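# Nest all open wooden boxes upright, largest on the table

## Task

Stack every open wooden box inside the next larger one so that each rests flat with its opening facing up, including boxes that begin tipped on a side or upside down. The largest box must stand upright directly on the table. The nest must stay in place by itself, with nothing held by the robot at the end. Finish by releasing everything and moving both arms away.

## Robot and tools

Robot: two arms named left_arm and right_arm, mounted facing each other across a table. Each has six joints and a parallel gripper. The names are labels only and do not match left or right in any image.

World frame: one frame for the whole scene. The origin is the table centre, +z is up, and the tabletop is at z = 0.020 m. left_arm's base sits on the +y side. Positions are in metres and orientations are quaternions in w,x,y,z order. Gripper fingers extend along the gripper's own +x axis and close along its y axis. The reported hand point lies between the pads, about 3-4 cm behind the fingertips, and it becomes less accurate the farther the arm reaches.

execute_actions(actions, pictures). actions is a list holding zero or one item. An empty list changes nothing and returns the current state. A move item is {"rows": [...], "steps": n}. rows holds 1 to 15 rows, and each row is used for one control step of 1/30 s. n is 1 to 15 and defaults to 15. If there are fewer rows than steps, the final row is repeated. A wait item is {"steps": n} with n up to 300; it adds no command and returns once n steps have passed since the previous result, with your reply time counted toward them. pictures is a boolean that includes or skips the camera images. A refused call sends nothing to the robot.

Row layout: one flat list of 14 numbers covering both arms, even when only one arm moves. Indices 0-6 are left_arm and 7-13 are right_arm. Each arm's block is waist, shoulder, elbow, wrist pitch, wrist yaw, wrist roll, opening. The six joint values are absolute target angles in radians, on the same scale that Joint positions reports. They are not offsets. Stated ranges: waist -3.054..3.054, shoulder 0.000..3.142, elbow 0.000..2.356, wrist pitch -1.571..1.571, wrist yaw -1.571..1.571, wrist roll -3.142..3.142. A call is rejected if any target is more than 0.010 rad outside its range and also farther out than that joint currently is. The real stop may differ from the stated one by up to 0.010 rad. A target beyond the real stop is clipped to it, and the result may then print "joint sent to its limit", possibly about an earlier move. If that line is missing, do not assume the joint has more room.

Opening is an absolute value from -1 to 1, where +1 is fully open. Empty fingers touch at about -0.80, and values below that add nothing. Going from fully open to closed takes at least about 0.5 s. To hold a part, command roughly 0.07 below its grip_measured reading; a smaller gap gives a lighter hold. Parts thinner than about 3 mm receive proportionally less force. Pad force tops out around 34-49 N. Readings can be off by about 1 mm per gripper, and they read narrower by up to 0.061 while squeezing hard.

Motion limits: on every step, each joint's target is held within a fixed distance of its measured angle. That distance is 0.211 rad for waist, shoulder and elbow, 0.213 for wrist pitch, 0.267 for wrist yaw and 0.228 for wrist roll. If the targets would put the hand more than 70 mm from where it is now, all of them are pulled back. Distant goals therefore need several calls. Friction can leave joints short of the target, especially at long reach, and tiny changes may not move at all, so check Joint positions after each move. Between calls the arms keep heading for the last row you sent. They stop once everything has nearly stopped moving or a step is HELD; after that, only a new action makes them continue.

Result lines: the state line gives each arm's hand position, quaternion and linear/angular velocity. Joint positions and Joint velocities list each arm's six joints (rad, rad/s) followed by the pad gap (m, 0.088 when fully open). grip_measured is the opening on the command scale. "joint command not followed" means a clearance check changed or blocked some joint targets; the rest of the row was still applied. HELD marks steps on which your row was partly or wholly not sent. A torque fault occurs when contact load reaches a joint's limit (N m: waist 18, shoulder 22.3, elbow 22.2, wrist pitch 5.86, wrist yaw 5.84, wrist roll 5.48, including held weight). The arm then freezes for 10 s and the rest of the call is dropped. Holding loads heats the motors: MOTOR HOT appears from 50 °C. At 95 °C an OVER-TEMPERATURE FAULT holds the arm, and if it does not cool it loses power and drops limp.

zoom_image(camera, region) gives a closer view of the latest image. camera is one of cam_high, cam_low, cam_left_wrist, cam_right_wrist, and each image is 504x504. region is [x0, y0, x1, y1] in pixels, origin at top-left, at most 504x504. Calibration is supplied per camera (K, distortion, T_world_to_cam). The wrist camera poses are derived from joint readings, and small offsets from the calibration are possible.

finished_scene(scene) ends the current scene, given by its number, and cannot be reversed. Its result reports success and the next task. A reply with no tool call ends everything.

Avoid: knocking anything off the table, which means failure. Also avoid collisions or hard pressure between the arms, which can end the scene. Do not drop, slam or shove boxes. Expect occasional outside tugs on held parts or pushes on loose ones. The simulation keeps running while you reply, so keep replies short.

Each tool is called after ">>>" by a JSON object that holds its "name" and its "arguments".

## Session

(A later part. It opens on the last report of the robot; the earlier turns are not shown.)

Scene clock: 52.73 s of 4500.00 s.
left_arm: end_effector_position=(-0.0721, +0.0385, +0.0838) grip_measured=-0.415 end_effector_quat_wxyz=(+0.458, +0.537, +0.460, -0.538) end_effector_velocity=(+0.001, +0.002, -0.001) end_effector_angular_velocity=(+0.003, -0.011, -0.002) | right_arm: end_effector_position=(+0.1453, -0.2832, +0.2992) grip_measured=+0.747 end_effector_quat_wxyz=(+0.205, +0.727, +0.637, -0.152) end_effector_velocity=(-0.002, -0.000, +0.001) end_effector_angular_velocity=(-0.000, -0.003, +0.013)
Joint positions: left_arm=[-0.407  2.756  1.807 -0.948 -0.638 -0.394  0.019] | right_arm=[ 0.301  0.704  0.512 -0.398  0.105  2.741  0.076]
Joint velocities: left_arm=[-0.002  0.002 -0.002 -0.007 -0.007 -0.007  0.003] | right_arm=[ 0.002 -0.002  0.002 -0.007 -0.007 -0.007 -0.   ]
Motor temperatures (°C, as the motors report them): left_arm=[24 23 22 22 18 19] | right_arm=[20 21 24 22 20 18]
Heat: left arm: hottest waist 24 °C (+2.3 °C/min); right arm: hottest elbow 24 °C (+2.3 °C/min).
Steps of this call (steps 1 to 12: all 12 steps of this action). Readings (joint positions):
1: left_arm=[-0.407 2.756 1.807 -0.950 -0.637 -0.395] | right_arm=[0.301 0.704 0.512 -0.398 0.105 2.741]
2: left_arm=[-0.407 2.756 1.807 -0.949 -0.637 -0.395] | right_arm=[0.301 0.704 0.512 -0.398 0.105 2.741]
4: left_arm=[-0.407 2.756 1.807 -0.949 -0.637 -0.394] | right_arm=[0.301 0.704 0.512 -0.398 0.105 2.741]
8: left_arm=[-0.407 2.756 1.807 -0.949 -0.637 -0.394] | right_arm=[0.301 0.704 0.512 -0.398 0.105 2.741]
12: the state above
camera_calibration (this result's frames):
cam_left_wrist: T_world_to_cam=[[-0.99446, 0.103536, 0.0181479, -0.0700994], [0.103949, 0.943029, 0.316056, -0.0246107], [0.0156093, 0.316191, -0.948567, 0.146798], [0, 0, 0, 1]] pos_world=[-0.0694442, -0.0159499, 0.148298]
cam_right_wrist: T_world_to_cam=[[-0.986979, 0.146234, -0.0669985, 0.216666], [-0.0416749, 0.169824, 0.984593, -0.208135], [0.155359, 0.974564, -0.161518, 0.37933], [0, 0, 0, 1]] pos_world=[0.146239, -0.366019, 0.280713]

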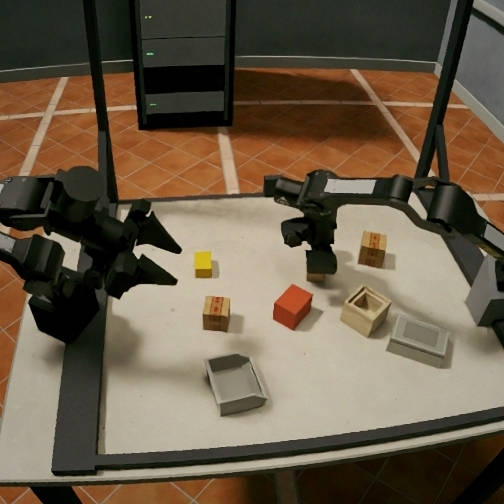

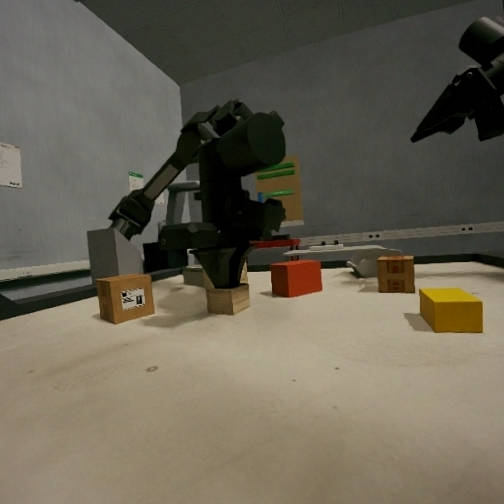

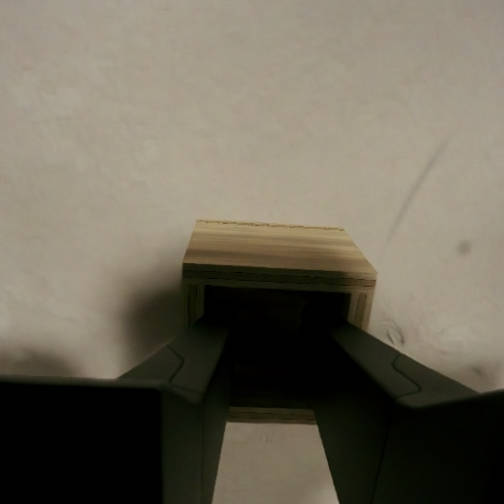

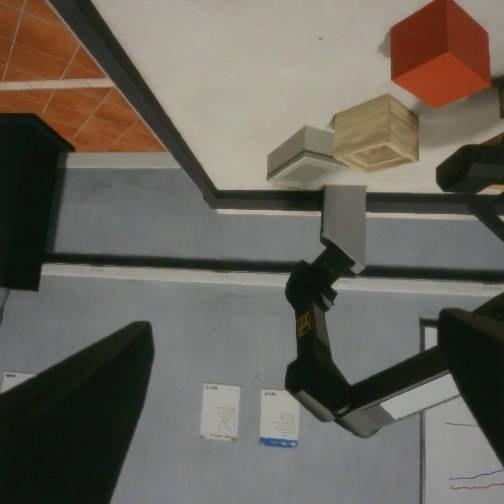

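A bit shallow; go 5 mm deeper.

>>> {"name": "execute_actions", "arguments": {"actions": [{"rows":[[-0.41,2.761,1.802,-0.946,-0.641,-0.392,-0.65,0.3,0.7,0.5,-0.4,0.11,2.74,0.75],[-0.41,2.761,1.802,-0.946,-0.641,-0.392,-0.65,0.3,0.7,0.5,-0.4,0.11,2.74,0.75],[-0.41,2.761,1.802,-0.946,-0.641,-0.392,-0.65,0.3,0.7,0.5,-0.4,0.11,2.74,0.75],[-0.402,2.767,1.793,-0.928,-0.643,-0.384,-0.65,0.3,0.7,0.5,-0.4,0.11,2.74,0.75]],"steps":12}], "pictures": false}}

>>> {"name": "execute_actions", "arguments": {"actions": [{"rows":[[-0.402,2.767,1.793,-0.928,-0.643,-0.384,-0.5,0.3,0.7,0.5,-0.4,0.11,2.74,0.75],[-0.402,2.767,1.793,-0.928,-0.643,-0.384,-0.38,0.3,0.7,0.5,-0.4,0.11,2.74,0.75]],"steps":12}]}}

Scene clock: 53.97 s of 4500.00 s.
left_arm: end_effector_position=(-0.0724, +0.0388, +0.0797) grip_measured=-0.642 end_effector_quat_wxyz=(+0.458, +0.537, +0.460, -0.539) end_effector_velocity=(+0.004, +0.002, -0.003) end_effector_angular_velocity=(+0.002, -0.026, -0.001) | right_arm: end_effector_position=(+0.1453, -0.2832, +0.2992) grip_measured=+0.747 end_effector_quat_wxyz=(+0.205, +0.727, +0.637, -0.152) end_effector_velocity=(-0.002, -0.001, -0.001) end_effector_angular_velocity=(-0.003, +0.010, +0.007)
Joint positions: left_arm=[-0.402  2.76   1.799 -0.932 -0.639 -0.386  0.008] | right_arm=[ 0.301  0.704  0.512 -0.398  0.105  2.741  0.076]
Joint velocities: left_arm=[ 0.002  0.002 -0.007 -0.007 -0.022 -0.007 -0.003] | right_arm=[ 0.002 -0.002 -0.002 -0.007 -0.007  0.007  0.   ]
Motor temperatures (°C, as the motors report them): left_arm=[24 23 22 22 18 19] | right_arm=[20 21 25 22 20 18]
Heat: left arm: hottest waist 24 °C (+2.2 °C/min); right arm: hottest elbow 25 °C (+3.3 °C/min).
Steps of this call (steps 1 to 15: the robot went on to your last target; steps 16 to 25: nothing new was sent; steps 26 to 37: all 12 steps of this action). Readings (joint positions):
26: left_arm=[-0.407 2.756 1.807 -0.948 -0.638 -0.394] | right_arm=[0.301 0.704 0.512 -0.398 0.105 2.741]
27: left_arm=[-0.407 2.756 1.807 -0.948 -0.638 -0.394] | right_arm=[0.301 0.704 0.512 -0.398 0.105 2.741]
29: left_arm=[-0.407 2.756 1.806 -0.946 -0.638 -0.393] | right_arm=[0.301 0.704 0.512 -0.398 0.105 2.741]
33: left_arm=[-0.404 2.758 1.801 -0.935 -0.638 -0.388] | right_arm=[0.301 0.704 0.512 -0.398 0.105 2.741]
37: the state above

Scene clock: 54.37 s of 4500.00 s.
left_arm: end_effector_position=(-0.0724, +0.0386, +0.0796) grip_measured=-0.443 end_effector_quat_wxyz=(+0.458, +0.537, +0.460, -0.539) end_effector_velocity=(-0.000, +0.001, +0.002) end_effector_angular_velocity=(-0.004, -0.009, -0.003) | right_arm: end_effector_position=(+0.1453, -0.2832, +0.2992) grip_measured=+0.747 end_effector_quat_wxyz=(+0.205, +0.727, +0.637, -0.152) end_effector_velocity=(-0.000, +0.000, +0.001) end_effector_angular_velocity=(+0.008, -0.004, +0.005)
Joint positions: left_arm=[-0.402  2.76   1.799 -0.931 -0.639 -0.386  0.017] | right_arm=[ 0.301  0.704  0.512 -0.398  0.105  2.741  0.076]
Joint velocities: left_arm=[-0.007 -0.002 -0.002 -0.007 -0.007 -0.007 -0.   ] | right_arm=[-0.002 -0.002 -0.002  0.007 -0.007 -0.007 -0.   ]
Motor temperatures (°C, as the motors report them): left_arm=[24 23 22 22 18 19] | right_arm=[20 21 25 22 20 18]
Heat: left arm: hottest waist 24 °C (+2.2 °C/min); right arm: hottest elbow 25 °C (+3.3 °C/min).
Steps of this call (steps 1 to 12: all 12 steps of this action). Readings (joint positions):
1: left_arm=[-0.402 2.760 1.799 -0.932 -0.639 -0.386] | right_arm=[0.301 0.704 0.512 -0.398 0.105 2.741]
2: left_arm=[-0.402 2.760 1.799 -0.931 -0.639 -0.386] | right_arm=[0.301 0.704 0.512 -0.398 0.105 2.741]
4: left_arm=[-0.402 2.760 1.799 -0.931 -0.639 -0.386] | right_arm=[0.301 0.704 0.512 -0.398 0.105 2.741]
8: left_arm=[-0.402 2.760 1.799 -0.931 -0.639 -0.386] | right_arm=[0.301 0.704 0.512 -0.398 0.105 2.741]
12: the state above
camera_calibration (this result's frames):
cam_left_wrist: T_world_to_cam=[[-0.994381, 0.104084, 0.0193233, -0.0704979], [0.104858, 0.943308, 0.314919, -0.0231409], [0.0145502, 0.315176, -0.948922, 0.142787], [0, 0, 0, 1]] pos_world=[-0.0697528, -0.0158364, 0.144144]
cam_right_wrist: T_world_to_cam=[[-0.986979, 0.146234, -0.0669985, 0.216666], [-0.0416749, 0.169824, 0.984593, -0.208135], [0.155359, 0.974564, -0.161518, 0.37933], [0, 0, 0, 1]] pos_world=[0.146239, -0.366019, 0.280713]

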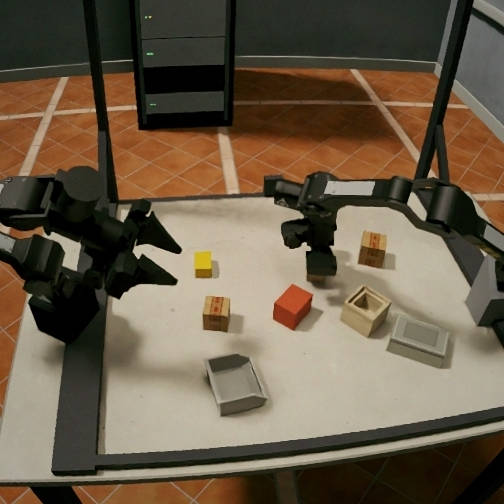

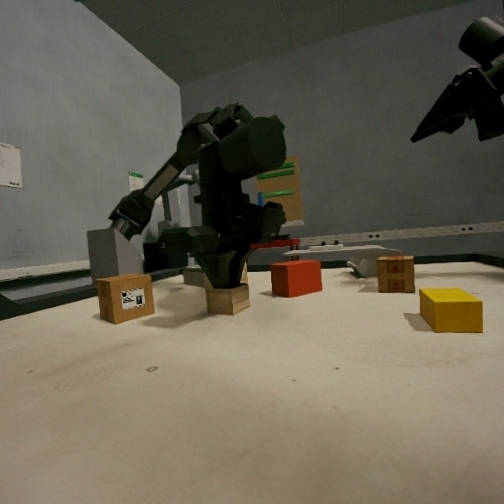

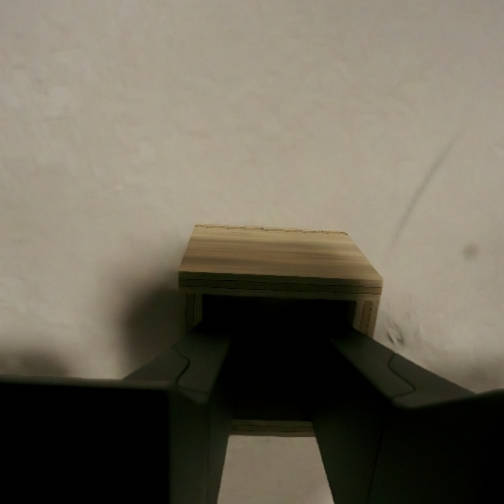

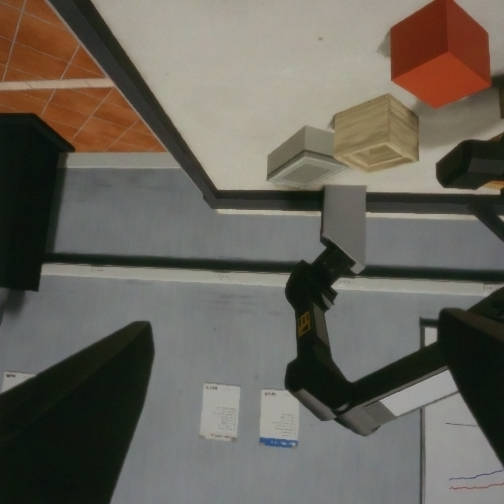

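>>> {"name": "execute_actions", "arguments": {"actions": [{"rows":[[-0.402,2.767,1.793,-0.928,-0.643,-0.384,-0.365,0.3,0.7,0.5,-0.4,0.11,2.74,0.75],[-0.415,2.752,1.815,-0.955,-0.636,-0.4,-0.365,0.3,0.7,0.5,-0.4,0.11,2.74,0.75],[-0.425,2.745,1.828,-0.98,-0.633,-0.41,-0.365,0.3,0.7,0.5,-0.4,0.11,2.74,0.75],[-0.435,2.738,1.841,-1.005,-0.63,-0.42,-0.365,0.3,0.7,0.5,-0.4,0.11,2.74,0.75],[-0.445,2.73,1.855,-1.03,-0.627,-0.43,-0.365,0.3,0.7,0.5,-0.4,0.11,2.74,0.75],[-0.455,2.72,1.865,-1.055,-0.625,-0.46,-0.365,0.3,0.7,0.5,-0.4,0.11,2.74,0.75],[-0.465,2.7,1.87,-1.08,-0.625,-0.5,-0.365,0.3,0.7,0.5,-0.4,0.11,2.74,0.75],[-0.474,2.67,1.87,-1.1,-0.625,-0.55,-0.365,0.3,0.7,0.5,-0.4,0.11,2.74,0.75],[-0.474,2.63,1.85,-1.12,-0.625,-0.6,-0.365,0.3,0.7,0.5,-0.4,0.11,2.74,0.75],[-0.474,2.59,1.83,-1.13,-0.625,-0.65,-0.365,0.3,0.7,0.5,-0.4,0.11,2.74,0.75],[-0.474,2.55,1.8,-1.13,-0.625,-0.7,-0.365,0.3,0.7,0.5,-0.4,0.11,2.74,0.75],[-0.47,2.5,1.75,-1.12,-0.625,-0.75,-0.365,0.3,0.7,0.5,-0.4,0.11,2.74,0.75],[-0.465,2.45,1.7,-1.11,-0.63,-0.8,-0.365,0.3,0.7,0.5,-0.4,0.11,2.74,0.75],[-0.46,2.4,1.65,-1.1,-0.63,-0.85,-0.365,0.3,0.7,0.5,-0.4,0.11,2.74,0.75],[-0.45,2.35,1.6,-1.09,-0.635,-0.9,-0.365,0.3,0.7,0.5,-0.4,0.11,2.74,0.75]]}], "pictures": false}}

>>> {"name": "execute_actions", "arguments": {"actions": [{"rows":[[-0.44,2.31,1.56,-1.08,-0.64,-0.95,-0.365,0.3,0.7,0.5,-0.4,0.11,2.74,0.75],[-0.43,2.27,1.52,-1.07,-0.64,-1.0,-0.365,0.3,0.7,0.5,-0.4,0.11,2.74,0.75],[-0.42,2.23,1.48,-1.06,-0.645,-1.05,-0.365,0.3,0.7,0.5,-0.4,0.11,2.74,0.75],[-0.41,2.2,1.44,-1.05,-0.645,-1.1,-0.365,0.3,0.7,0.5,-0.4,0.11,2.74,0.75],[-0.4,2.17,1.4,-1.04,-0.65,-1.15,-0.365,0.3,0.7,0.5,-0.4,0.11,2.74,0.75],[-0.385,2.14,1.36,-1.03,-0.655,-1.18,-0.365,0.3,0.7,0.5,-0.4,0.11,2.74,0.75],[-0.37,2.11,1.33,-1.02,-0.655,-1.18,-0.365,0.3,0.7,0.5,-0.4,0.11,2.74,0.75],[-0.36,2.09,1.3,-1.01,-0.66,-1.18,-0.365,0.3,0.7,0.5,-0.4,0.11,2.74,0.75],[-0.35,2.08,1.27,-1.0,-0.66,-1.18,-0.365,0.3,0.7,0.5,-0.4,0.11,2.74,0.75],[-0.34,2.078,1.245,-0.99,-0.662,-1.18,-0.365,0.3,0.7,0.5,-0.4,0.11,2.74,0.75],[-0.335,2.078,1.225,-0.98,-0.663,-1.18,-0.365,0.3,0.7,0.5,-0.4,0.11,2.74,0.75]]}], "pictures": false}}

>>> {"name": "execute_actions", "arguments": {"actions": [{"rows":[[-0.325,2.088,1.21,-0.958,-0.665,-1.17,-0.365,0.3,0.7,0.5,-0.4,0.11,2.74,0.75],[-0.316,2.094,1.196,-0.937,-0.667,-1.161,-0.365,0.3,0.7,0.5,-0.4,0.11,2.74,0.75],[-0.305,2.1,1.182,-0.908,-0.67,-1.147,-0.365,0.3,0.7,0.5,-0.4,0.11,2.74,0.75],[-0.299,2.103,1.175,-0.894,-0.671,-1.14,-0.365,0.3,0.7,0.5,-0.4,0.11,2.74,0.75]]}]}}

>>> {"name": "zoom_image", "arguments": {"camera": "cam_left_wrist", "region": [130,160,430,300]}}

Scene clock: 57.33 s of 4500.00 s.
left_arm: end_effector_position=(-0.0285, +0.0449, +0.1722) grip_measured=-0.443 end_effector_quat_wxyz=(+0.548, +0.431, +0.538, -0.474) end_effector_velocity=(+0.332, +0.085, +0.242) end_effector_angular_velocity=(-0.185, +0.255, +1.750) | right_arm: end_effector_position=(+0.1453, -0.2832, +0.2992) grip_measured=+0.747 end_effector_quat_wxyz=(+0.205, +0.727, +0.637, -0.152) end_effector_velocity=(-0.001, -0.001, -0.002) end_effector_angular_velocity=(-0.006, -0.002, +0.010)
Joint positions: left_arm=[-0.469  2.491  1.726 -1.099 -0.627 -0.762  0.017] | right_arm=[ 0.301  0.704  0.512 -0.398  0.105  2.741  0.076]
Joint velocities: left_arm=[ 0.09  -1.556 -1.136 -0.007 -0.022 -1.443 -0.   ] | right_arm=[-0.002 -0.002 -0.002 -0.007 -0.007 -0.007 -0.   ]
Motor temperatures (°C, as the motors report them): left_arm=[25 23 22 22 18 19] | right_arm=[20 21 25 22 20 18]
Heat: left arm: hottest waist 25 °C (+3.1 °C/min); right arm: hottest elbow 25 °C (+3.1 °C/min).
Steps of this call (steps 1 to 15: the robot went on to your last target; steps 16 to 74: nothing new was sent; steps 75 to 89: all 15 steps of this action). Readings (joint positions):
75: left_arm=[-0.402 2.760 1.799 -0.931 -0.639 -0.386] | right_arm=[0.301 0.704 0.512 -0.398 0.105 2.741]
76: left_arm=[-0.402 2.760 1.799 -0.931 -0.639 -0.387] | right_arm=[0.301 0.704 0.512 -0.398 0.105 2.741]
78: left_arm=[-0.405 2.760 1.807 -0.958 -0.639 -0.398] | right_arm=[0.301 0.704 0.512 -0.398 0.105 2.741]
82: left_arm=[-0.435 2.744 1.837 -1.037 -0.631 -0.464] | right_arm=[0.301 0.704 0.512 -0.398 0.105 2.741]
89: the state above

Scene clock: 57.83 s of 4500.00 s.
left_arm: end_effector_position=(+0.0717, +0.1097, +0.1570) grip_measured=-0.443 end_effector_quat_wxyz=(+0.641, +0.294, +0.644, -0.296) end_effector_velocity=(-0.003, +0.059, -0.052) end_effector_angular_velocity=(+0.136, -0.050, -0.008) | right_arm: end_effector_position=(+0.1453, -0.2832, +0.2992) grip_measured=+0.747 end_effector_quat_wxyz=(+0.205, +0.727, +0.637, -0.152) end_effector_velocity=(-0.001, -0.001, -0.002) end_effector_angular_velocity=(-0.004, +0.011, +0.002)
Joint positions: left_arm=[-0.335  2.097  1.248 -0.992 -0.658 -1.172  0.017] | right_arm=[ 0.301  0.704  0.512 -0.398  0.105  2.741  0.076]
Joint velocities: left_arm=[ 0.032  0.002 -0.237  0.081  0.007 -0.066 -0.   ] | right_arm=[-0.002 -0.002 -0.002 -0.007 -0.007  0.007 -0.   ]
Motor temperatures (°C, as the motors report them): left_arm=[25 24 22 22 18 19] | right_arm=[20 21 25 22 20 18]
Heat: left arm: hottest waist 25 °C (+3.1 °C/min); right arm: hottest elbow 25 °C (+3.1 °C/min).
Steps of this call (steps 1 to 15: all 15 steps of this action). Readings (joint positions):
1: left_arm=[-0.465 2.440 1.687 -1.098 -0.629 -0.811] | right_arm=[0.301 0.704 0.512 -0.398 0.105 2.741]
2: left_arm=[-0.459 2.392 1.647 -1.092 -0.632 -0.860] | right_arm=[0.301 0.704 0.512 -0.398 0.105 2.741]
4: left_arm=[-0.440 2.306 1.567 -1.075 -0.637 -0.959] | right_arm=[0.301 0.704 0.512 -0.398 0.105 2.741]
8: left_arm=[-0.393 2.176 1.408 -1.041 -0.648 -1.115] | right_arm=[0.301 0.704 0.512 -0.398 0.105 2.741]
15: the state above

Scene clock: 58.33 s of 4500.00 s.
left_arm: end_effector_position=(+0.0732, +0.1138, +0.1369) grip_measured=-0.443 end_effector_quat_wxyz=(+0.643, +0.290, +0.646, -0.292) end_effector_velocity=(-0.001, +0.002, -0.000) end_effector_angular_velocity=(-0.006, -0.007, -0.014) | right_arm: end_effector_position=(+0.1453, -0.2832, +0.2992) grip_measured=+0.747 end_effector_quat_wxyz=(+0.205, +0.727, +0.637, -0.152) end_effector_velocity=(-0.004, -0.000, -0.003) end_effector_angular_velocity=(-0.005, +0.005, +0.023)
Joint positions: left_arm=[-0.299  2.098  1.181 -0.898 -0.667 -1.143  0.017] | right_arm=[ 0.301  0.704  0.512 -0.398  0.105  2.741  0.076]
Joint velocities: left_arm=[-0.007 -0.002 -0.012  0.007 -0.007  0.007 -0.   ] | right_arm=[-0.002 -0.002 -0.007 -0.007 -0.022 -0.007 -0.   ]
Motor temperatures (°C, as the motors report them): left_arm=[25 23 22 22 18 19] | right_arm=[20 21 25 22 20 18]
Heat: left arm: hottest waist 25 °C (+3.1 °C/min); right arm: hottest elbow 25 °C (+3.1 °C/min).
Steps of this call (steps 1 to 15: all 15 steps of this action). Readings (joint positions):
1: left_arm=[-0.334 2.097 1.239 -0.985 -0.658 -1.172] | right_arm=[0.301 0.704 0.512 -0.398 0.105 2.741]
2: left_arm=[-0.332 2.097 1.230 -0.973 -0.659 -1.172] | right_arm=[0.301 0.704 0.512 -0.398 0.105 2.741]
4: left_arm=[-0.323 2.097 1.211 -0.940 -0.662 -1.161] | right_arm=[0.301 0.704 0.512 -0.398 0.105 2.741]
8: left_arm=[-0.301 2.098 1.185 -0.909 -0.666 -1.147] | right_arm=[0.301 0.704 0.512 -0.398 0.105 2.741]
15: the state above
camera_calibration (this result's frames):
cam_left_wrist: T_world_to_cam=[[-0.713055, -0.700846, 0.0191605, 0.136434], [-0.660027, 0.680241, 0.318804, -0.0419752], [-0.236466, 0.214678, -0.947627, 0.200939], [0, 0, 0, 1]] pos_world=[0.117096, 0.0810353, 0.201183]
cam_right_wrist: T_world_to_cam=[[-0.986979, 0.146234, -0.0669985, 0.216666], [-0.0416749, 0.169824, 0.984593, -0.208135], [0.155359, 0.974564, -0.161518, 0.37933], [0, 0, 0, 1]] pos_world=[0.146239, -0.366019, 0.280713]

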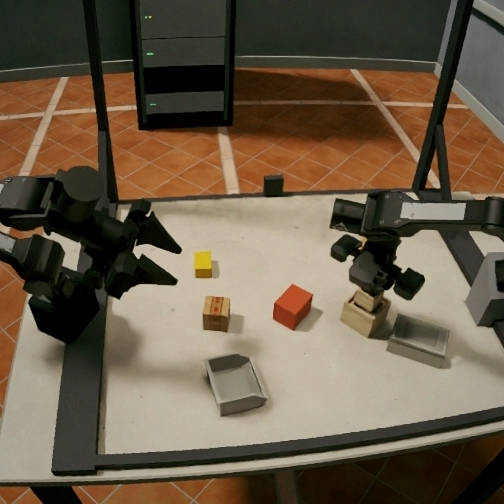

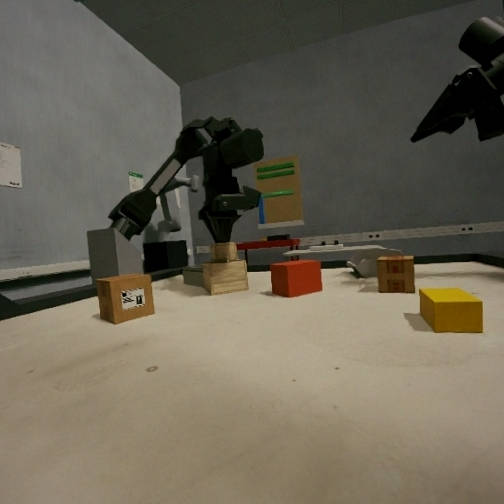

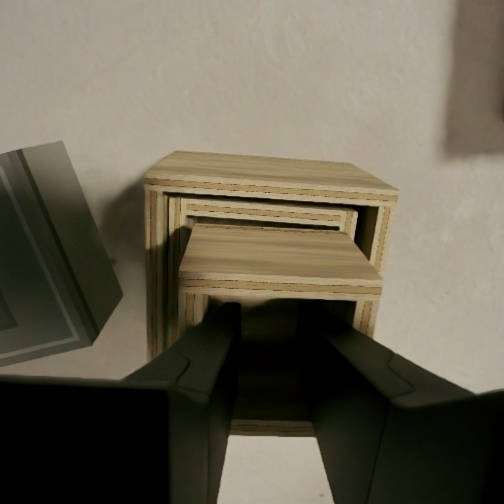

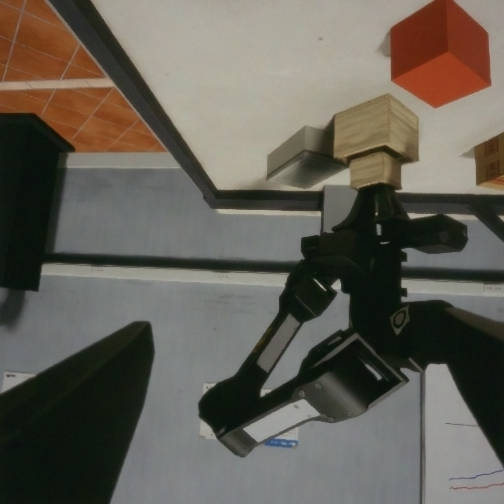

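Region (130, 160, 430, 300) of cam_left_wrist's 504x504 image, scaled by 1.680, with more detail than that image has; it fills the top 235 rows of this view, and the rest is white.

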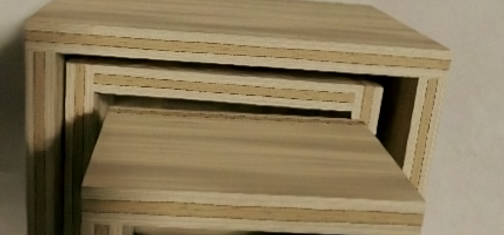

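>>> {"name": "execute_actions", "arguments": {"actions": [{"rows":[[-0.295,2.103,1.163,-0.878,-0.672,-1.125,-0.365,0.3,0.7,0.5,-0.4,0.11,2.74,0.75],[-0.291,2.103,1.151,-0.863,-0.674,-1.113,-0.365,0.3,0.7,0.5,-0.4,0.11,2.74,0.75]],"steps":12}]}}

>>> {"name": "zoom_image", "arguments": {"camera": "cam_left_wrist", "region": [130,160,430,300]}}

Scene clock: 59.93 s of 4500.00 s.
left_arm: end_effector_position=(+0.0728, +0.1161, +0.1311) grip_measured=-0.443 end_effector_quat_wxyz=(+0.641, +0.295, +0.643, -0.297) end_effector_velocity=(+0.001, +0.003, -0.000) end_effector_angular_velocity=(+0.004, -0.010, +0.013) | right_arm: end_effector_position=(+0.1453, -0.2832, +0.2992) grip_measured=+0.747 end_effector_quat_wxyz=(+0.205, +0.727, +0.637, -0.152) end_effector_velocity=(-0.000, -0.001, +0.001) end_effector_angular_velocity=(+0.003, -0.003, +0.007)
Joint positions: left_arm=[-0.292  2.099  1.158 -0.867 -0.67  -1.116  0.017] | right_arm=[ 0.301  0.704  0.512 -0.398  0.105  2.741  0.076]
Joint velocities: left_arm=[-0.002 -0.002 -0.007 -0.007 -0.007 -0.022 -0.   ] | right_arm=[-0.002 -0.007  0.002 -0.007 -0.007 -0.007 -0.   ]
Motor temperatures (°C, as the motors report them): left_arm=[25 23 22 22 18 19] | right_arm=[20 21 25 22 20 18]
Heat: left arm: hottest waist 25 °C (+3.0 °C/min); right arm: hottest elbow 25 °C (+3.0 °C/min).
Steps of this call (steps 1 to 15: the robot went on to your last target; steps 16 to 36: nothing new was sent; steps 37 to 48: all 12 steps of this action). Readings (joint positions):
37: left_arm=[-0.299 2.098 1.179 -0.893 -0.667 -1.139] | right_arm=[0.301 0.704 0.512 -0.398 0.105 2.741]
38: left_arm=[-0.298 2.098 1.175 -0.886 -0.668 -1.134] | right_arm=[0.301 0.704 0.512 -0.398 0.105 2.741]
40: left_arm=[-0.295 2.098 1.167 -0.876 -0.669 -1.125] | right_arm=[0.301 0.704 0.512 -0.398 0.105 2.741]
44: left_arm=[-0.292 2.099 1.158 -0.869 -0.670 -1.118] | right_arm=[0.301 0.704 0.512 -0.398 0.105 2.741]
48: the state above
camera_calibration (this result's frames):
cam_left_wrist: T_world_to_cam=[[-0.724566, -0.688929, 0.0195026, 0.13724], [-0.649058, 0.691603, 0.316873, -0.0437928], [-0.231791, 0.216937, -0.948268, 0.194345], [0, 0, 0, 1]] pos_world=[0.116063, 0.0826753, 0.195491]
cam_right_wrist: T_world_to_cam=[[-0.986979, 0.146234, -0.0669985, 0.216666], [-0.0416749, 0.169824, 0.984593, -0.208135], [0.155359, 0.974564, -0.161518, 0.37933], [0, 0, 0, 1]] pos_world=[0.146239, -0.366019, 0.280713]

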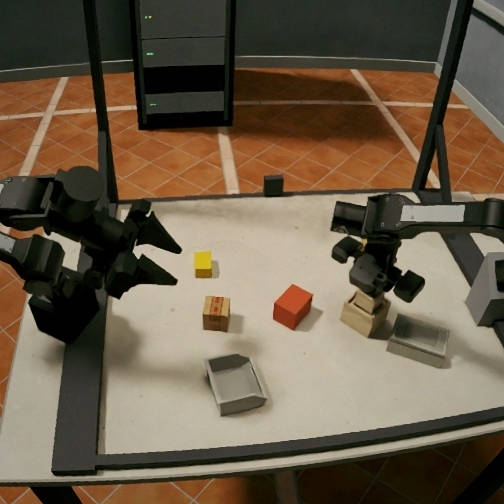

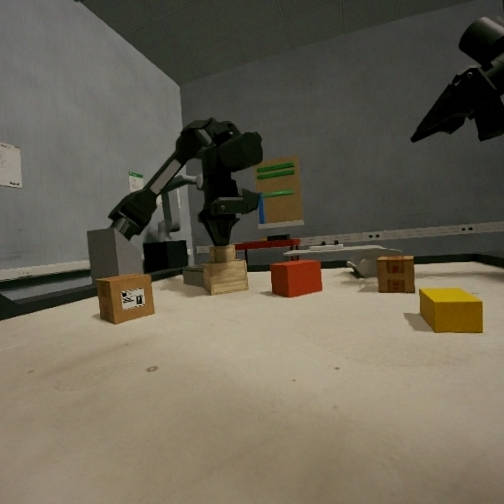

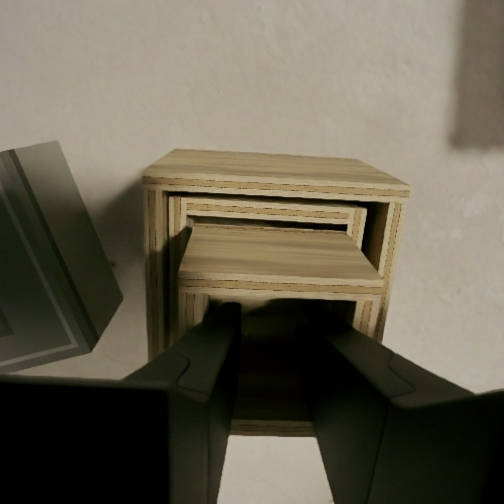

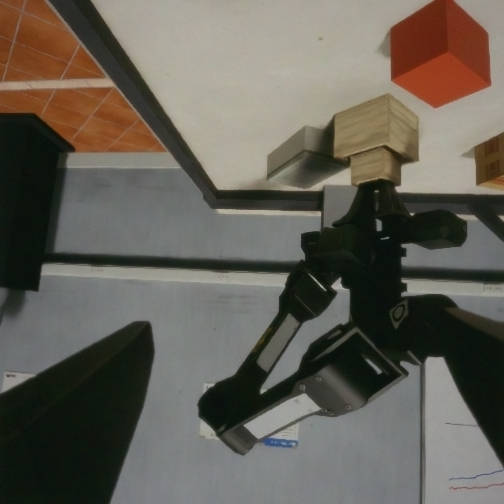

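Region (130, 160, 430, 300) of cam_left_wrist's 504x504 image, scaled by 1.680, with more detail than that image has; it fills the top 235 rows of this view, and the rest is white.

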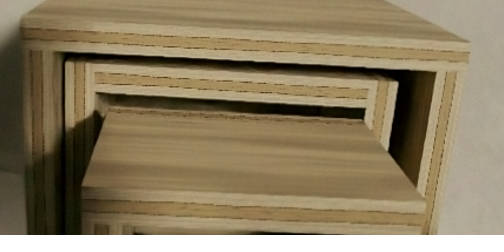

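>>> {"name": "execute_actions", "arguments": {"actions": [{"rows":[[-0.284,2.105,1.145,-0.849,-0.676,-1.106,-0.365,0.3,0.7,0.5,-0.4,0.11,2.74,0.75],[-0.278,2.108,1.138,-0.835,-0.678,-1.099,-0.365,0.3,0.7,0.5,-0.4,0.11,2.74,0.75],[-0.272,2.112,1.132,-0.821,-0.68,-1.092,-0.365,0.3,0.7,0.5,-0.4,0.11,2.74,0.75],[-0.266,2.116,1.127,-0.807,-0.681,-1.085,-0.365,0.3,0.7,0.5,-0.4,0.11,2.74,0.75],[-0.26,2.12,1.122,-0.793,-0.682,-1.078,-0.365,0.3,0.7,0.5,-0.4,0.11,2.74,0.75],[-0.254,2.125,1.117,-0.779,-0.683,-1.071,-0.365,0.3,0.7,0.5,-0.4,0.11,2.74,0.75],[-0.248,2.13,1.112,-0.765,-0.684,-1.064,-0.365,0.3,0.7,0.5,-0.4,0.11,2.74,0.75]]}]}}

Scene clock: 61.37 s of 4500.00 s.
left_arm: end_effector_position=(+0.0714, +0.1132, +0.1159) grip_measured=-0.380 end_effector_quat_wxyz=(+0.642, +0.290, +0.642, -0.303) end_effector_velocity=(+0.001, +0.003, -0.000) end_effector_angular_velocity=(+0.005, -0.010, -0.017) | right_arm: end_effector_position=(+0.1453, -0.2832, +0.2992) grip_measured=+0.747 end_effector_quat_wxyz=(+0.205, +0.727, +0.637, -0.152) end_effector_velocity=(-0.004, +0.000, -0.001) end_effector_angular_velocity=(-0.002, -0.009, +0.034)
Joint positions: left_arm=[-0.264  2.115  1.124 -0.776 -0.679 -1.068  0.02 ] | right_arm=[ 0.301  0.704  0.512 -0.398  0.105  2.741  0.076]
Joint velocities: left_arm=[-0.002 -0.002 -0.007 -0.007 -0.007  0.007 -0.   ] | right_arm=[ 0.002 -0.002 -0.002 -0.007 -0.022 -0.022  0.   ]
Motor temperatures (°C, as the motors report them): left_arm=[25 23 22 22 18 19] | right_arm=[20 21 25 22 20 18]
Heat: left arm: hottest waist 25 °C (+3.0 °C/min); right arm: hottest elbow 25 °C (+3.0 °C/min).
Steps of this call (steps 1 to 15: the robot went on to your last target; steps 16 to 28: nothing new was sent; steps 29 to 43: all 15 steps of this action). Readings (joint positions):
29: left_arm=[-0.291 2.099 1.156 -0.863 -0.670 -1.114] | right_arm=[0.301 0.704 0.512 -0.398 0.105 2.741]
30: left_arm=[-0.290 2.099 1.154 -0.857 -0.671 -1.111] | right_arm=[0.301 0.704 0.512 -0.398 0.105 2.741]
32: left_arm=[-0.282 2.101 1.147 -0.838 -0.674 -1.102] | right_arm=[0.301 0.704 0.512 -0.398 0.105 2.741]
36: left_arm=[-0.270 2.109 1.130 -0.794 -0.676 -1.079] | right_arm=[0.301 0.704 0.512 -0.398 0.105 2.741]
43: the state above
camera_calibration (this result's frames):
cam_left_wrist: T_world_to_cam=[[-0.725401, -0.687566, 0.0323544, 0.132961], [-0.647155, 0.697271, 0.308226, -0.0376548], [-0.234485, 0.202649, -0.950763, 0.182363], [0, 0, 0, 1]] pos_world=[0.114843, 0.0807193, 0.180688]
cam_right_wrist: T_world_to_cam=[[-0.986979, 0.146234, -0.0669985, 0.216666], [-0.0416749, 0.169824, 0.984593, -0.208135], [0.155359, 0.974564, -0.161518, 0.37933], [0, 0, 0, 1]] pos_world=[0.146239, -0.366019, 0.280713]

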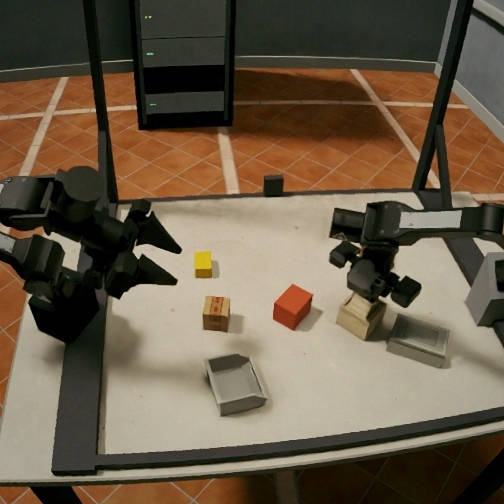

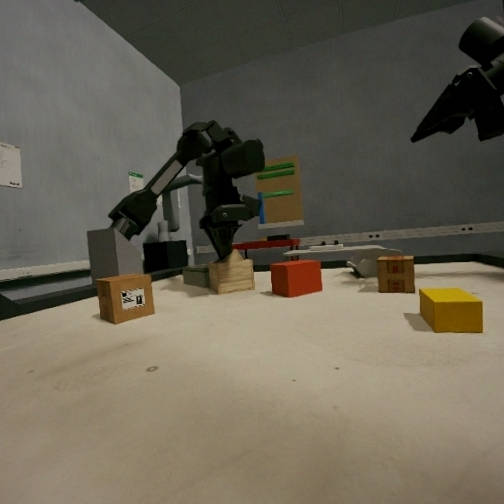

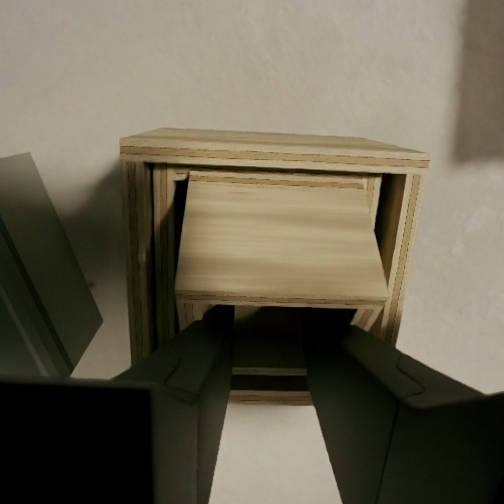

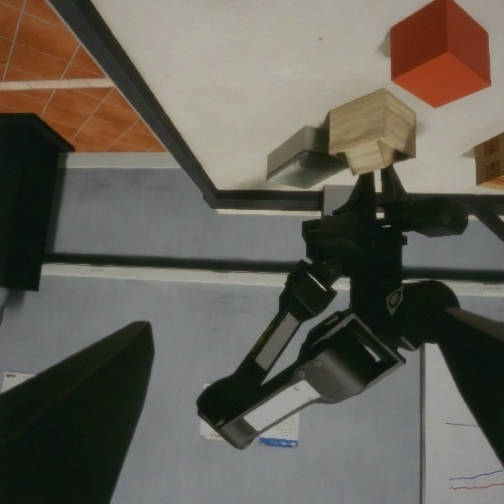

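>>> {"name": "execute_actions", "arguments": {"actions": [{"rows":[[-0.266,2.113,1.126,-0.78,-0.679,-1.068,-0.3,0.3,0.7,0.5,-0.4,0.11,2.74,0.75],[-0.266,2.113,1.126,-0.78,-0.679,-1.068,-0.3,0.3,0.7,0.5,-0.4,0.11,2.74,0.75],[-0.266,2.113,1.126,-0.78,-0.679,-1.068,-0.3,0.3,0.7,0.5,-0.4,0.11,2.74,0.75],[-0.266,2.113,1.126,-0.78,-0.679,-1.068,-0.3,0.3,0.7,0.5,-0.4,0.11,2.74,0.75],[-0.266,2.113,1.126,-0.78,-0.679,-1.068,-0.3,0.3,0.7,0.5,-0.4,0.11,2.74,0.75],[-0.278,2.107,1.145,-0.8,-0.677,-1.08,-0.3,0.3,0.7,0.5,-0.4,0.11,2.74,0.75],[-0.288,2.101,1.158,-0.825,-0.675,-1.095,-0.3,0.3,0.7,0.5,-0.4,0.11,2.74,0.75],[-0.298,2.096,1.172,-0.85,-0.672,-1.11,-0.3,0.3,0.7,0.5,-0.4,0.11,2.74,0.75],[-0.308,2.09,1.186,-0.88,-0.67,-1.125,-0.3,0.3,0.7,0.5,-0.4,0.11,2.74,0.75],[-0.318,2.086,1.2,-0.91,-0.667,-1.14,-0.3,0.3,0.7,0.5,-0.4,0.11,2.74,0.75],[-0.328,2.082,1.22,-0.95,-0.664,-1.15,-0.3,0.3,0.7,0.5,-0.4,0.11,2.74,0.75],[-0.338,2.076,1.25,-1.0,-0.661,-1.16,-0.3,0.3,0.7,0.5,-0.4,0.11,2.74,0.75]]}], "pictures": false}}

>>> {"name": "execute_actions", "arguments": {"actions": [{"steps":8}]}}

>>> {"name": "zoom_image", "arguments": {"camera": "cam_low", "region": [160,190,300,310]}}

Scene clock: 62.93 s of 4500.00 s.
left_arm: end_effector_position=(+0.0734, +0.1107, +0.1523) grip_measured=-0.373 end_effector_quat_wxyz=(+0.642, +0.296, +0.640, -0.302) end_effector_velocity=(+0.017, -0.053, +0.122) end_effector_angular_velocity=(-0.202, +0.048, +0.100) | right_arm: end_effector_position=(+0.1453, -0.2832, +0.2992) grip_measured=+0.747 end_effector_quat_wxyz=(+0.205, +0.727, +0.637, -0.152) end_effector_velocity=(-0.001, -0.001, -0.002) end_effector_angular_velocity=(-0.006, -0.002, +0.010)
Joint positions: left_arm=[-0.327  2.09   1.223 -0.961 -0.667 -1.146  0.021] | right_arm=[ 0.301  0.704  0.512 -0.398  0.105  2.741  0.076]
Joint velocities: left_arm=[-0.149 -0.154  0.291 -0.3   -0.007 -0.125 -0.   ] | right_arm=[-0.002 -0.002 -0.002 -0.007 -0.007 -0.007 -0.   ]
Motor temperatures (°C, as the motors report them): left_arm=[25 23 22 22 18 19] | right_arm=[20 21 25 22 20 18]
Heat: left arm: hottest waist 25 °C (+3.0 °C/min); right arm: hottest elbow 25 °C (+3.0 °C/min).
Steps of this call (steps 1 to 15: the robot went on to your last target; steps 16 to 32: nothing new was sent; steps 33 to 47: all 15 steps of this action). Readings (joint positions):
33: left_arm=[-0.265 2.114 1.123 -0.774 -0.680 -1.067] | right_arm=[0.301 0.704 0.512 -0.398 0.105 2.741]
34: left_arm=[-0.265 2.114 1.123 -0.774 -0.682 -1.067] | right_arm=[0.301 0.704 0.512 -0.398 0.105 2.741]
36: left_arm=[-0.266 2.114 1.123 -0.775 -0.682 -1.067] | right_arm=[0.301 0.704 0.512 -0.398 0.105 2.741]
40: left_arm=[-0.271 2.114 1.137 -0.803 -0.681 -1.082] | right_arm=[0.301 0.704 0.512 -0.398 0.105 2.741]
47: the state above

Scene clock: 63.20 s of 4500.00 s.
left_arm: end_effector_position=(+0.0757, +0.1105, +0.1588) grip_measured=-0.373 end_effector_quat_wxyz=(+0.642, +0.296, +0.640, -0.301) end_effector_velocity=(+0.001, +0.002, -0.001) end_effector_angular_velocity=(+0.004, -0.011, -0.002) | right_arm: end_effector_position=(+0.1453, -0.2832, +0.2992) grip_measured=+0.747 end_effector_quat_wxyz=(+0.205, +0.727, +0.637, -0.152) end_effector_velocity=(-0.001, -0.001, -0.002) end_effector_angular_velocity=(-0.006, -0.002, +0.010)
Joint positions: left_arm=[-0.333  2.082  1.24  -0.995 -0.664 -1.157  0.021] | right_arm=[ 0.301  0.704  0.512 -0.398  0.105  2.741  0.076]
Joint velocities: left_arm=[-0.002  0.002 -0.002 -0.007 -0.007 -0.007 -0.   ] | right_arm=[-0.002 -0.002 -0.002 -0.007 -0.007 -0.007  0.   ]
Motor temperatures (°C, as the motors report them): left_arm=[25 23 22 22 18 19] | right_arm=[20 21 25 22 20 18]
Heat: left arm: hottest waist 25 °C (+3.0 °C/min); right arm: hottest elbow 25 °C (+3.0 °C/min).
Steps of this call (steps 1 to 8: the robot went on to your last target). Readings (joint positions):
1: left_arm=[-0.330 2.086 1.231 -0.971 -0.667 -1.150] | right_arm=[0.301 0.704 0.512 -0.398 0.105 2.741]
2: left_arm=[-0.332 2.083 1.237 -0.978 -0.667 -1.152] | right_arm=[0.301 0.704 0.512 -0.398 0.105 2.741]
4: left_arm=[-0.333 2.082 1.240 -0.988 -0.666 -1.155] | right_arm=[0.301 0.704 0.512 -0.398 0.105 2.741]
8: the state above
camera_calibration (this result's frames):
cam_left_wrist: T_world_to_cam=[[-0.730097, -0.683046, 0.0201528, 0.134689], [-0.644485, 0.698084, 0.311958, -0.0471429], [-0.22715, 0.214771, -0.949882, 0.222653], [0, 0, 0, 1]] pos_world=[0.118529, 0.0770892, 0.223486]
cam_right_wrist: T_world_to_cam=[[-0.986979, 0.146234, -0.0669985, 0.216666], [-0.0416749, 0.169824, 0.984593, -0.208135], [0.155359, 0.974564, -0.161518, 0.37933], [0, 0, 0, 1]] pos_world=[0.146239, -0.366019, 0.280713]

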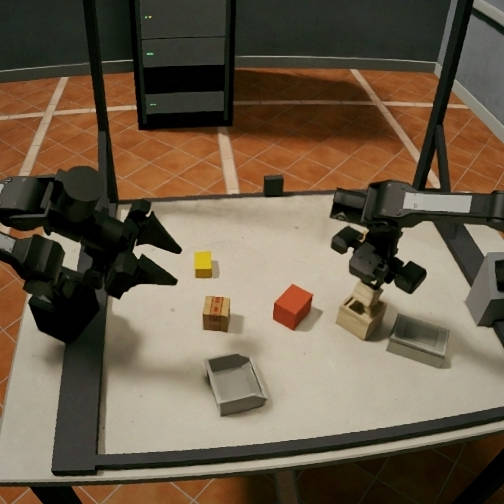

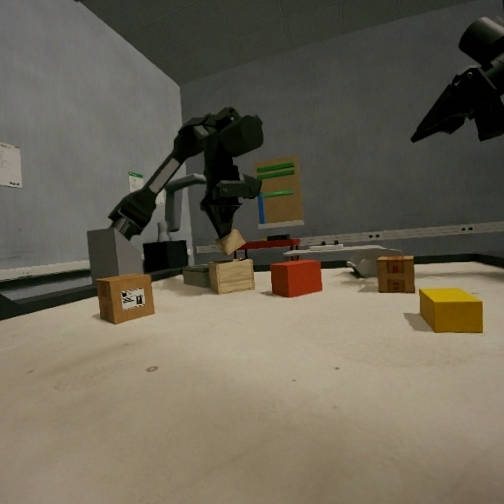

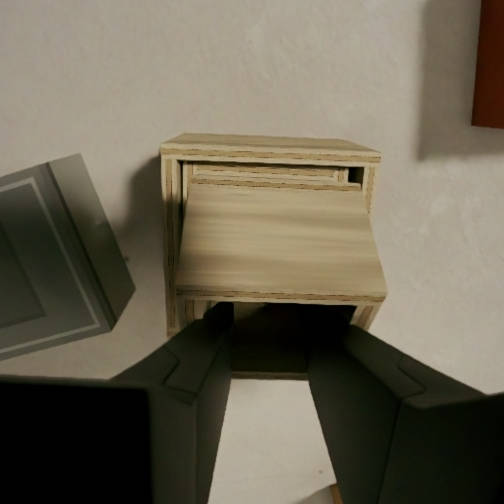

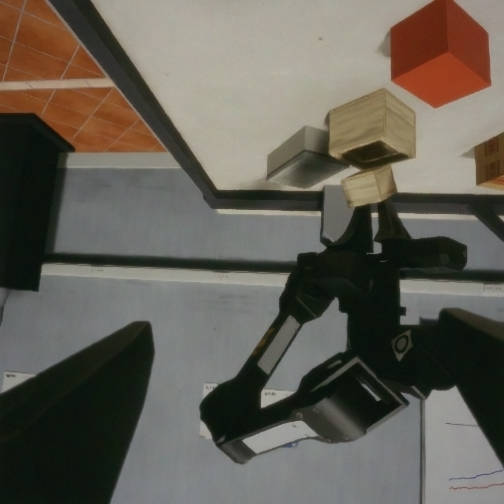

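Region (160, 190, 300, 310) of cam_low's 504x504 image, scaled by 3.600, with more detail than that image has; it fills the top 432 rows of this view, and the rest is white.

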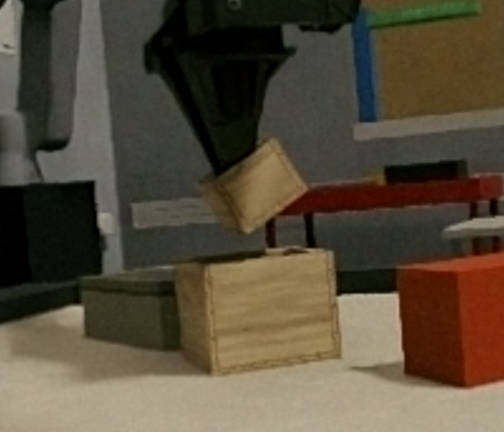

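>>> {"name": "execute_actions", "arguments": {"actions": [{"rows":[[-0.33,2.06,1.29,-1.02,-0.66,-1.18,-0.3,0.3,0.7,0.5,-0.4,0.11,2.74,0.75],[-0.31,2.05,1.33,-1.03,-0.66,-1.2,-0.3,0.3,0.7,0.5,-0.4,0.11,2.74,0.75],[-0.29,2.04,1.37,-1.04,-0.65,-1.22,-0.3,0.3,0.7,0.5,-0.4,0.11,2.74,0.75],[-0.26,2.03,1.41,-1.05,-0.63,-1.24,-0.3,0.3,0.7,0.5,-0.4,0.11,2.74,0.75],[-0.23,2.03,1.45,-1.06,-0.6,-1.26,-0.3,0.3,0.7,0.5,-0.4,0.11,2.74,0.75],[-0.2,2.03,1.49,-1.07,-0.57,-1.28,-0.3,0.3,0.7,0.5,-0.4,0.11,2.74,0.75],[-0.16,2.03,1.53,-1.08,-0.53,-1.3,-0.3,0.3,0.7,0.5,-0.4,0.11,2.74,0.75],[-0.12,2.03,1.57,-1.08,-0.49,-1.32,-0.3,0.3,0.7,0.5,-0.4,0.11,2.74,0.75],[-0.08,2.03,1.6,-1.08,-0.44,-1.34,-0.3,0.3,0.7,0.5,-0.4,0.11,2.74,0.75],[-0.04,2.04,1.63,-1.08,-0.39,-1.36,-0.3,0.3,0.7,0.5,-0.4,0.11,2.74,0.75],[0,2.05,1.63,-1.08,-0.34,-1.38,-0.3,0.3,0.7,0.5,-0.4,0.11,2.74,0.75],[0.04,2.06,1.63,-1.07,-0.29,-1.385,-0.3,0.3,0.7,0.5,-0.4,0.11,2.74,0.75],[0.08,2.07,1.63,-1.06,-0.24,-1.385,-0.3,0.3,0.7,0.5,-0.4,0.11,2.74,0.75],[0.12,2.08,1.63,-1.05,-0.19,-1.385,-0.3,0.3,0.7,0.5,-0.4,0.11,2.74,0.75],[0.16,2.1,1.63,-1.04,-0.14,-1.385,-0.3,0.3,0.7,0.5,-0.4,0.11,2.74,0.75]]}], "pictures": false}}

>>> {"name": "execute_actions", "arguments": {"actions": [{"rows":[[0.19,2.115,1.625,-1.03,-0.11,-1.385,-0.3,0.3,0.7,0.5,-0.4,0.11,2.74,0.75],[0.21,2.13,1.62,-1.02,-0.088,-1.385,-0.3,0.3,0.7,0.5,-0.4,0.11,2.74,0.75],[0.22,2.14,1.61,-1.0,-0.088,-1.37,-0.3,0.3,0.7,0.5,-0.4,0.11,2.74,0.75],[0.232,2.15,1.6,-0.985,-0.088,-1.36,-0.3,0.3,0.7,0.5,-0.4,0.11,2.74,0.75]]}]}}

>>> {"name": "zoom_image", "arguments": {"camera": "cam_low", "region": [210,200,330,300]}}

Scene clock: 66.03 s of 4500.00 s.
left_arm: end_effector_position=(+0.1719, +0.0254, +0.1605) grip_measured=-0.373 end_effector_quat_wxyz=(+0.542, +0.027, +0.836, -0.083) end_effector_velocity=(+0.139, -0.006, -0.281) end_effector_angular_velocity=(+0.762, +1.405, +1.065) | right_arm: end_effector_position=(+0.1453, -0.2832, +0.2992) grip_measured=+0.747 end_effector_quat_wxyz=(+0.205, +0.727, +0.637, -0.152) end_effector_velocity=(+0.000, -0.002, -0.004) end_effector_angular_velocity=(-0.014, +0.006, -0.008)
Joint positions: left_arm=[ 0.048  2.052  1.618 -1.061 -0.281 -1.367  0.021] | right_arm=[ 0.301  0.704  0.512 -0.398  0.105  2.741  0.076]
Joint velocities: left_arm=[ 1.219  0.256  0.125  0.168  1.429 -0.168 -0.   ] | right_arm=[-0.002 -0.002 -0.007 -0.007  0.007  0.007 -0.   ]
Motor temperatures (°C, as the motors report them): left_arm=[25 23 22 22 18 19] | right_arm=[20 21 25 22 20 18]
Heat: left arm: hottest waist 25 °C (+3.0 °C/min); right arm: hottest elbow 25 °C (+3.0 °C/min).
Steps of this call (steps 1 to 30: the robot went on to your last target; steps 31 to 70: nothing new was sent; steps 71 to 85: all 15 steps of this action). Readings (joint positions):
71: left_arm=[-0.333 2.081 1.245 -1.003 -0.664 -1.162] | right_arm=[0.301 0.704 0.512 -0.398 0.105 2.741]
72: left_arm=[-0.331 2.081 1.257 -1.012 -0.661 -1.170] | right_arm=[0.301 0.704 0.512 -0.398 0.105 2.741]
74: left_arm=[-0.317 2.076 1.301 -1.027 -0.651 -1.196] | right_arm=[0.301 0.704 0.512 -0.398 0.105 2.741]
78: left_arm=[-0.224 2.051 1.453 -1.057 -0.574 -1.265] | right_arm=[0.301 0.704 0.512 -0.398 0.105 2.741]
85: the state above

Scene clock: 66.53 s of 4500.00 s.
left_arm: end_effector_position=(+0.1794, +0.0306, +0.0943) grip_measured=-0.373 end_effector_quat_wxyz=(+0.463, +0.003, +0.886, +0.001) end_effector_velocity=(-0.004, +0.001, +0.003) end_effector_angular_velocity=(-0.004, +0.023, -0.010) | right_arm: end_effector_position=(+0.1453, -0.2832, +0.2992) grip_measured=+0.747 end_effector_quat_wxyz=(+0.205, +0.727, +0.637, -0.152) end_effector_velocity=(-0.000, -0.003, -0.005) end_effector_angular_velocity=(-0.027, -0.017, +0.009)
Joint positions: left_arm=[ 0.235  2.147  1.602 -0.988 -0.094 -1.363  0.021] | right_arm=[ 0.301  0.704  0.512 -0.398  0.105  2.741  0.076]
Joint velocities: left_arm=[-0.002 -0.002 -0.002 -0.007  0.022  0.007  0.   ] | right_arm=[-0.002 -0.002 -0.002 -0.022  0.007 -0.022 -0.   ]
Motor temperatures (°C, as the motors report them): left_arm=[25 23 22 22 18 19] | right_arm=[20 21 25 22 20 18]
Heat: left arm: hottest waist 25 °C (+3.0 °C/min); right arm: hottest elbow 25 °C (+3.0 °C/min).
Steps of this call (steps 1 to 15: all 15 steps of this action). Readings (joint positions):
1: left_arm=[0.088 2.063 1.620 -1.053 -0.236 -1.371] | right_arm=[0.301 0.704 0.512 -0.398 0.105 2.741]
2: left_arm=[0.125 2.076 1.621 -1.043 -0.198 -1.374] | right_arm=[0.301 0.704 0.512 -0.398 0.105 2.741]
4: left_arm=[0.185 2.107 1.618 -1.023 -0.149 -1.374] | right_arm=[0.301 0.704 0.512 -0.398 0.105 2.741]
8: left_arm=[0.235 2.144 1.603 -0.999 -0.109 -1.366] | right_arm=[0.301 0.704 0.512 -0.398 0.105 2.741]
15: the state above
camera_calibration (this result's frames):
cam_left_wrist: T_world_to_cam=[[0.0487952, -0.998544, -0.0229885, 0.0310594], [-0.597336, -0.0476205, 0.800576, 0.063847], [-0.800505, -0.0253324, -0.59879, 0.279186], [0, 0, 0, 1]] pos_world=[0.260112, 0.0411271, 0.116774]
cam_right_wrist: T_world_to_cam=[[-0.986979, 0.146234, -0.0669985, 0.216666], [-0.0416749, 0.169824, 0.984593, -0.208135], [0.155359, 0.974564, -0.161518, 0.37933], [0, 0, 0, 1]] pos_world=[0.146239, -0.366019, 0.280713]

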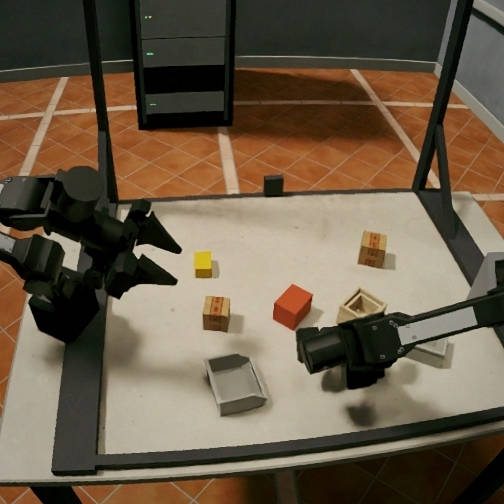

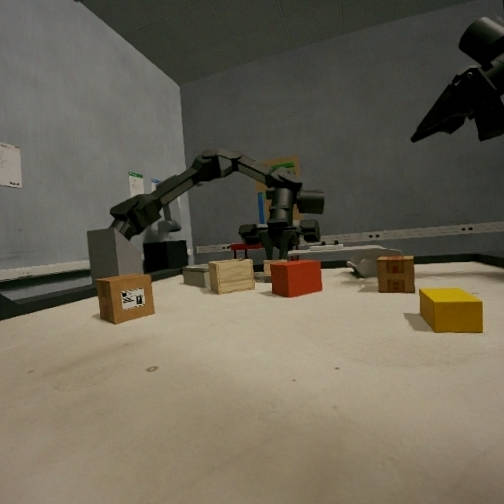

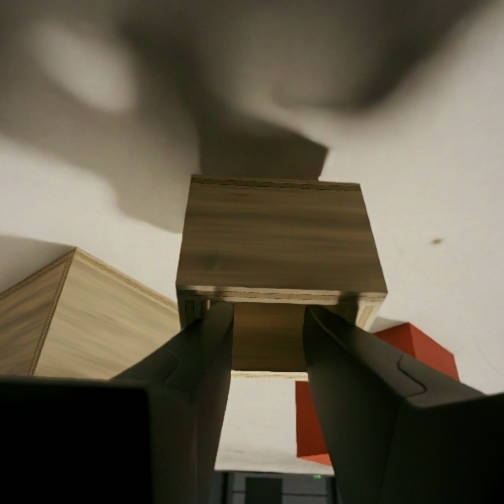

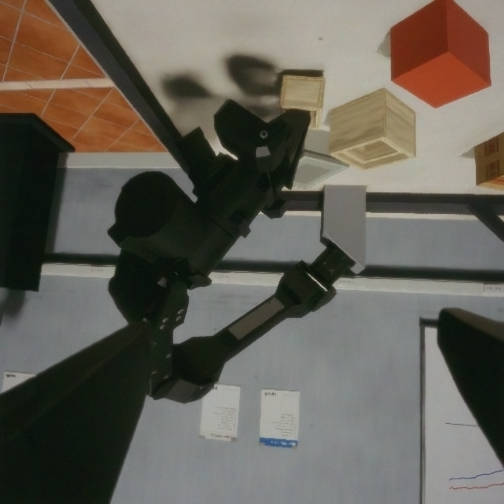

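Region (210, 200, 330, 300) of cam_low's 504x504 image, scaled by 4.200, with more detail than that image has.

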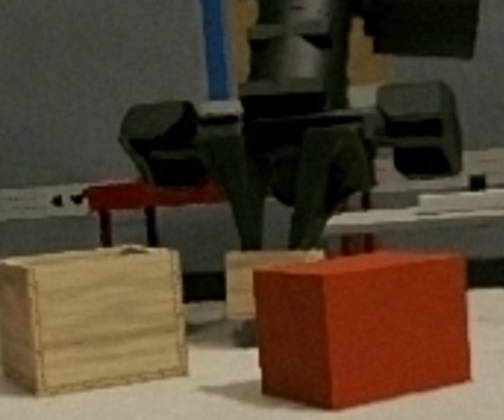

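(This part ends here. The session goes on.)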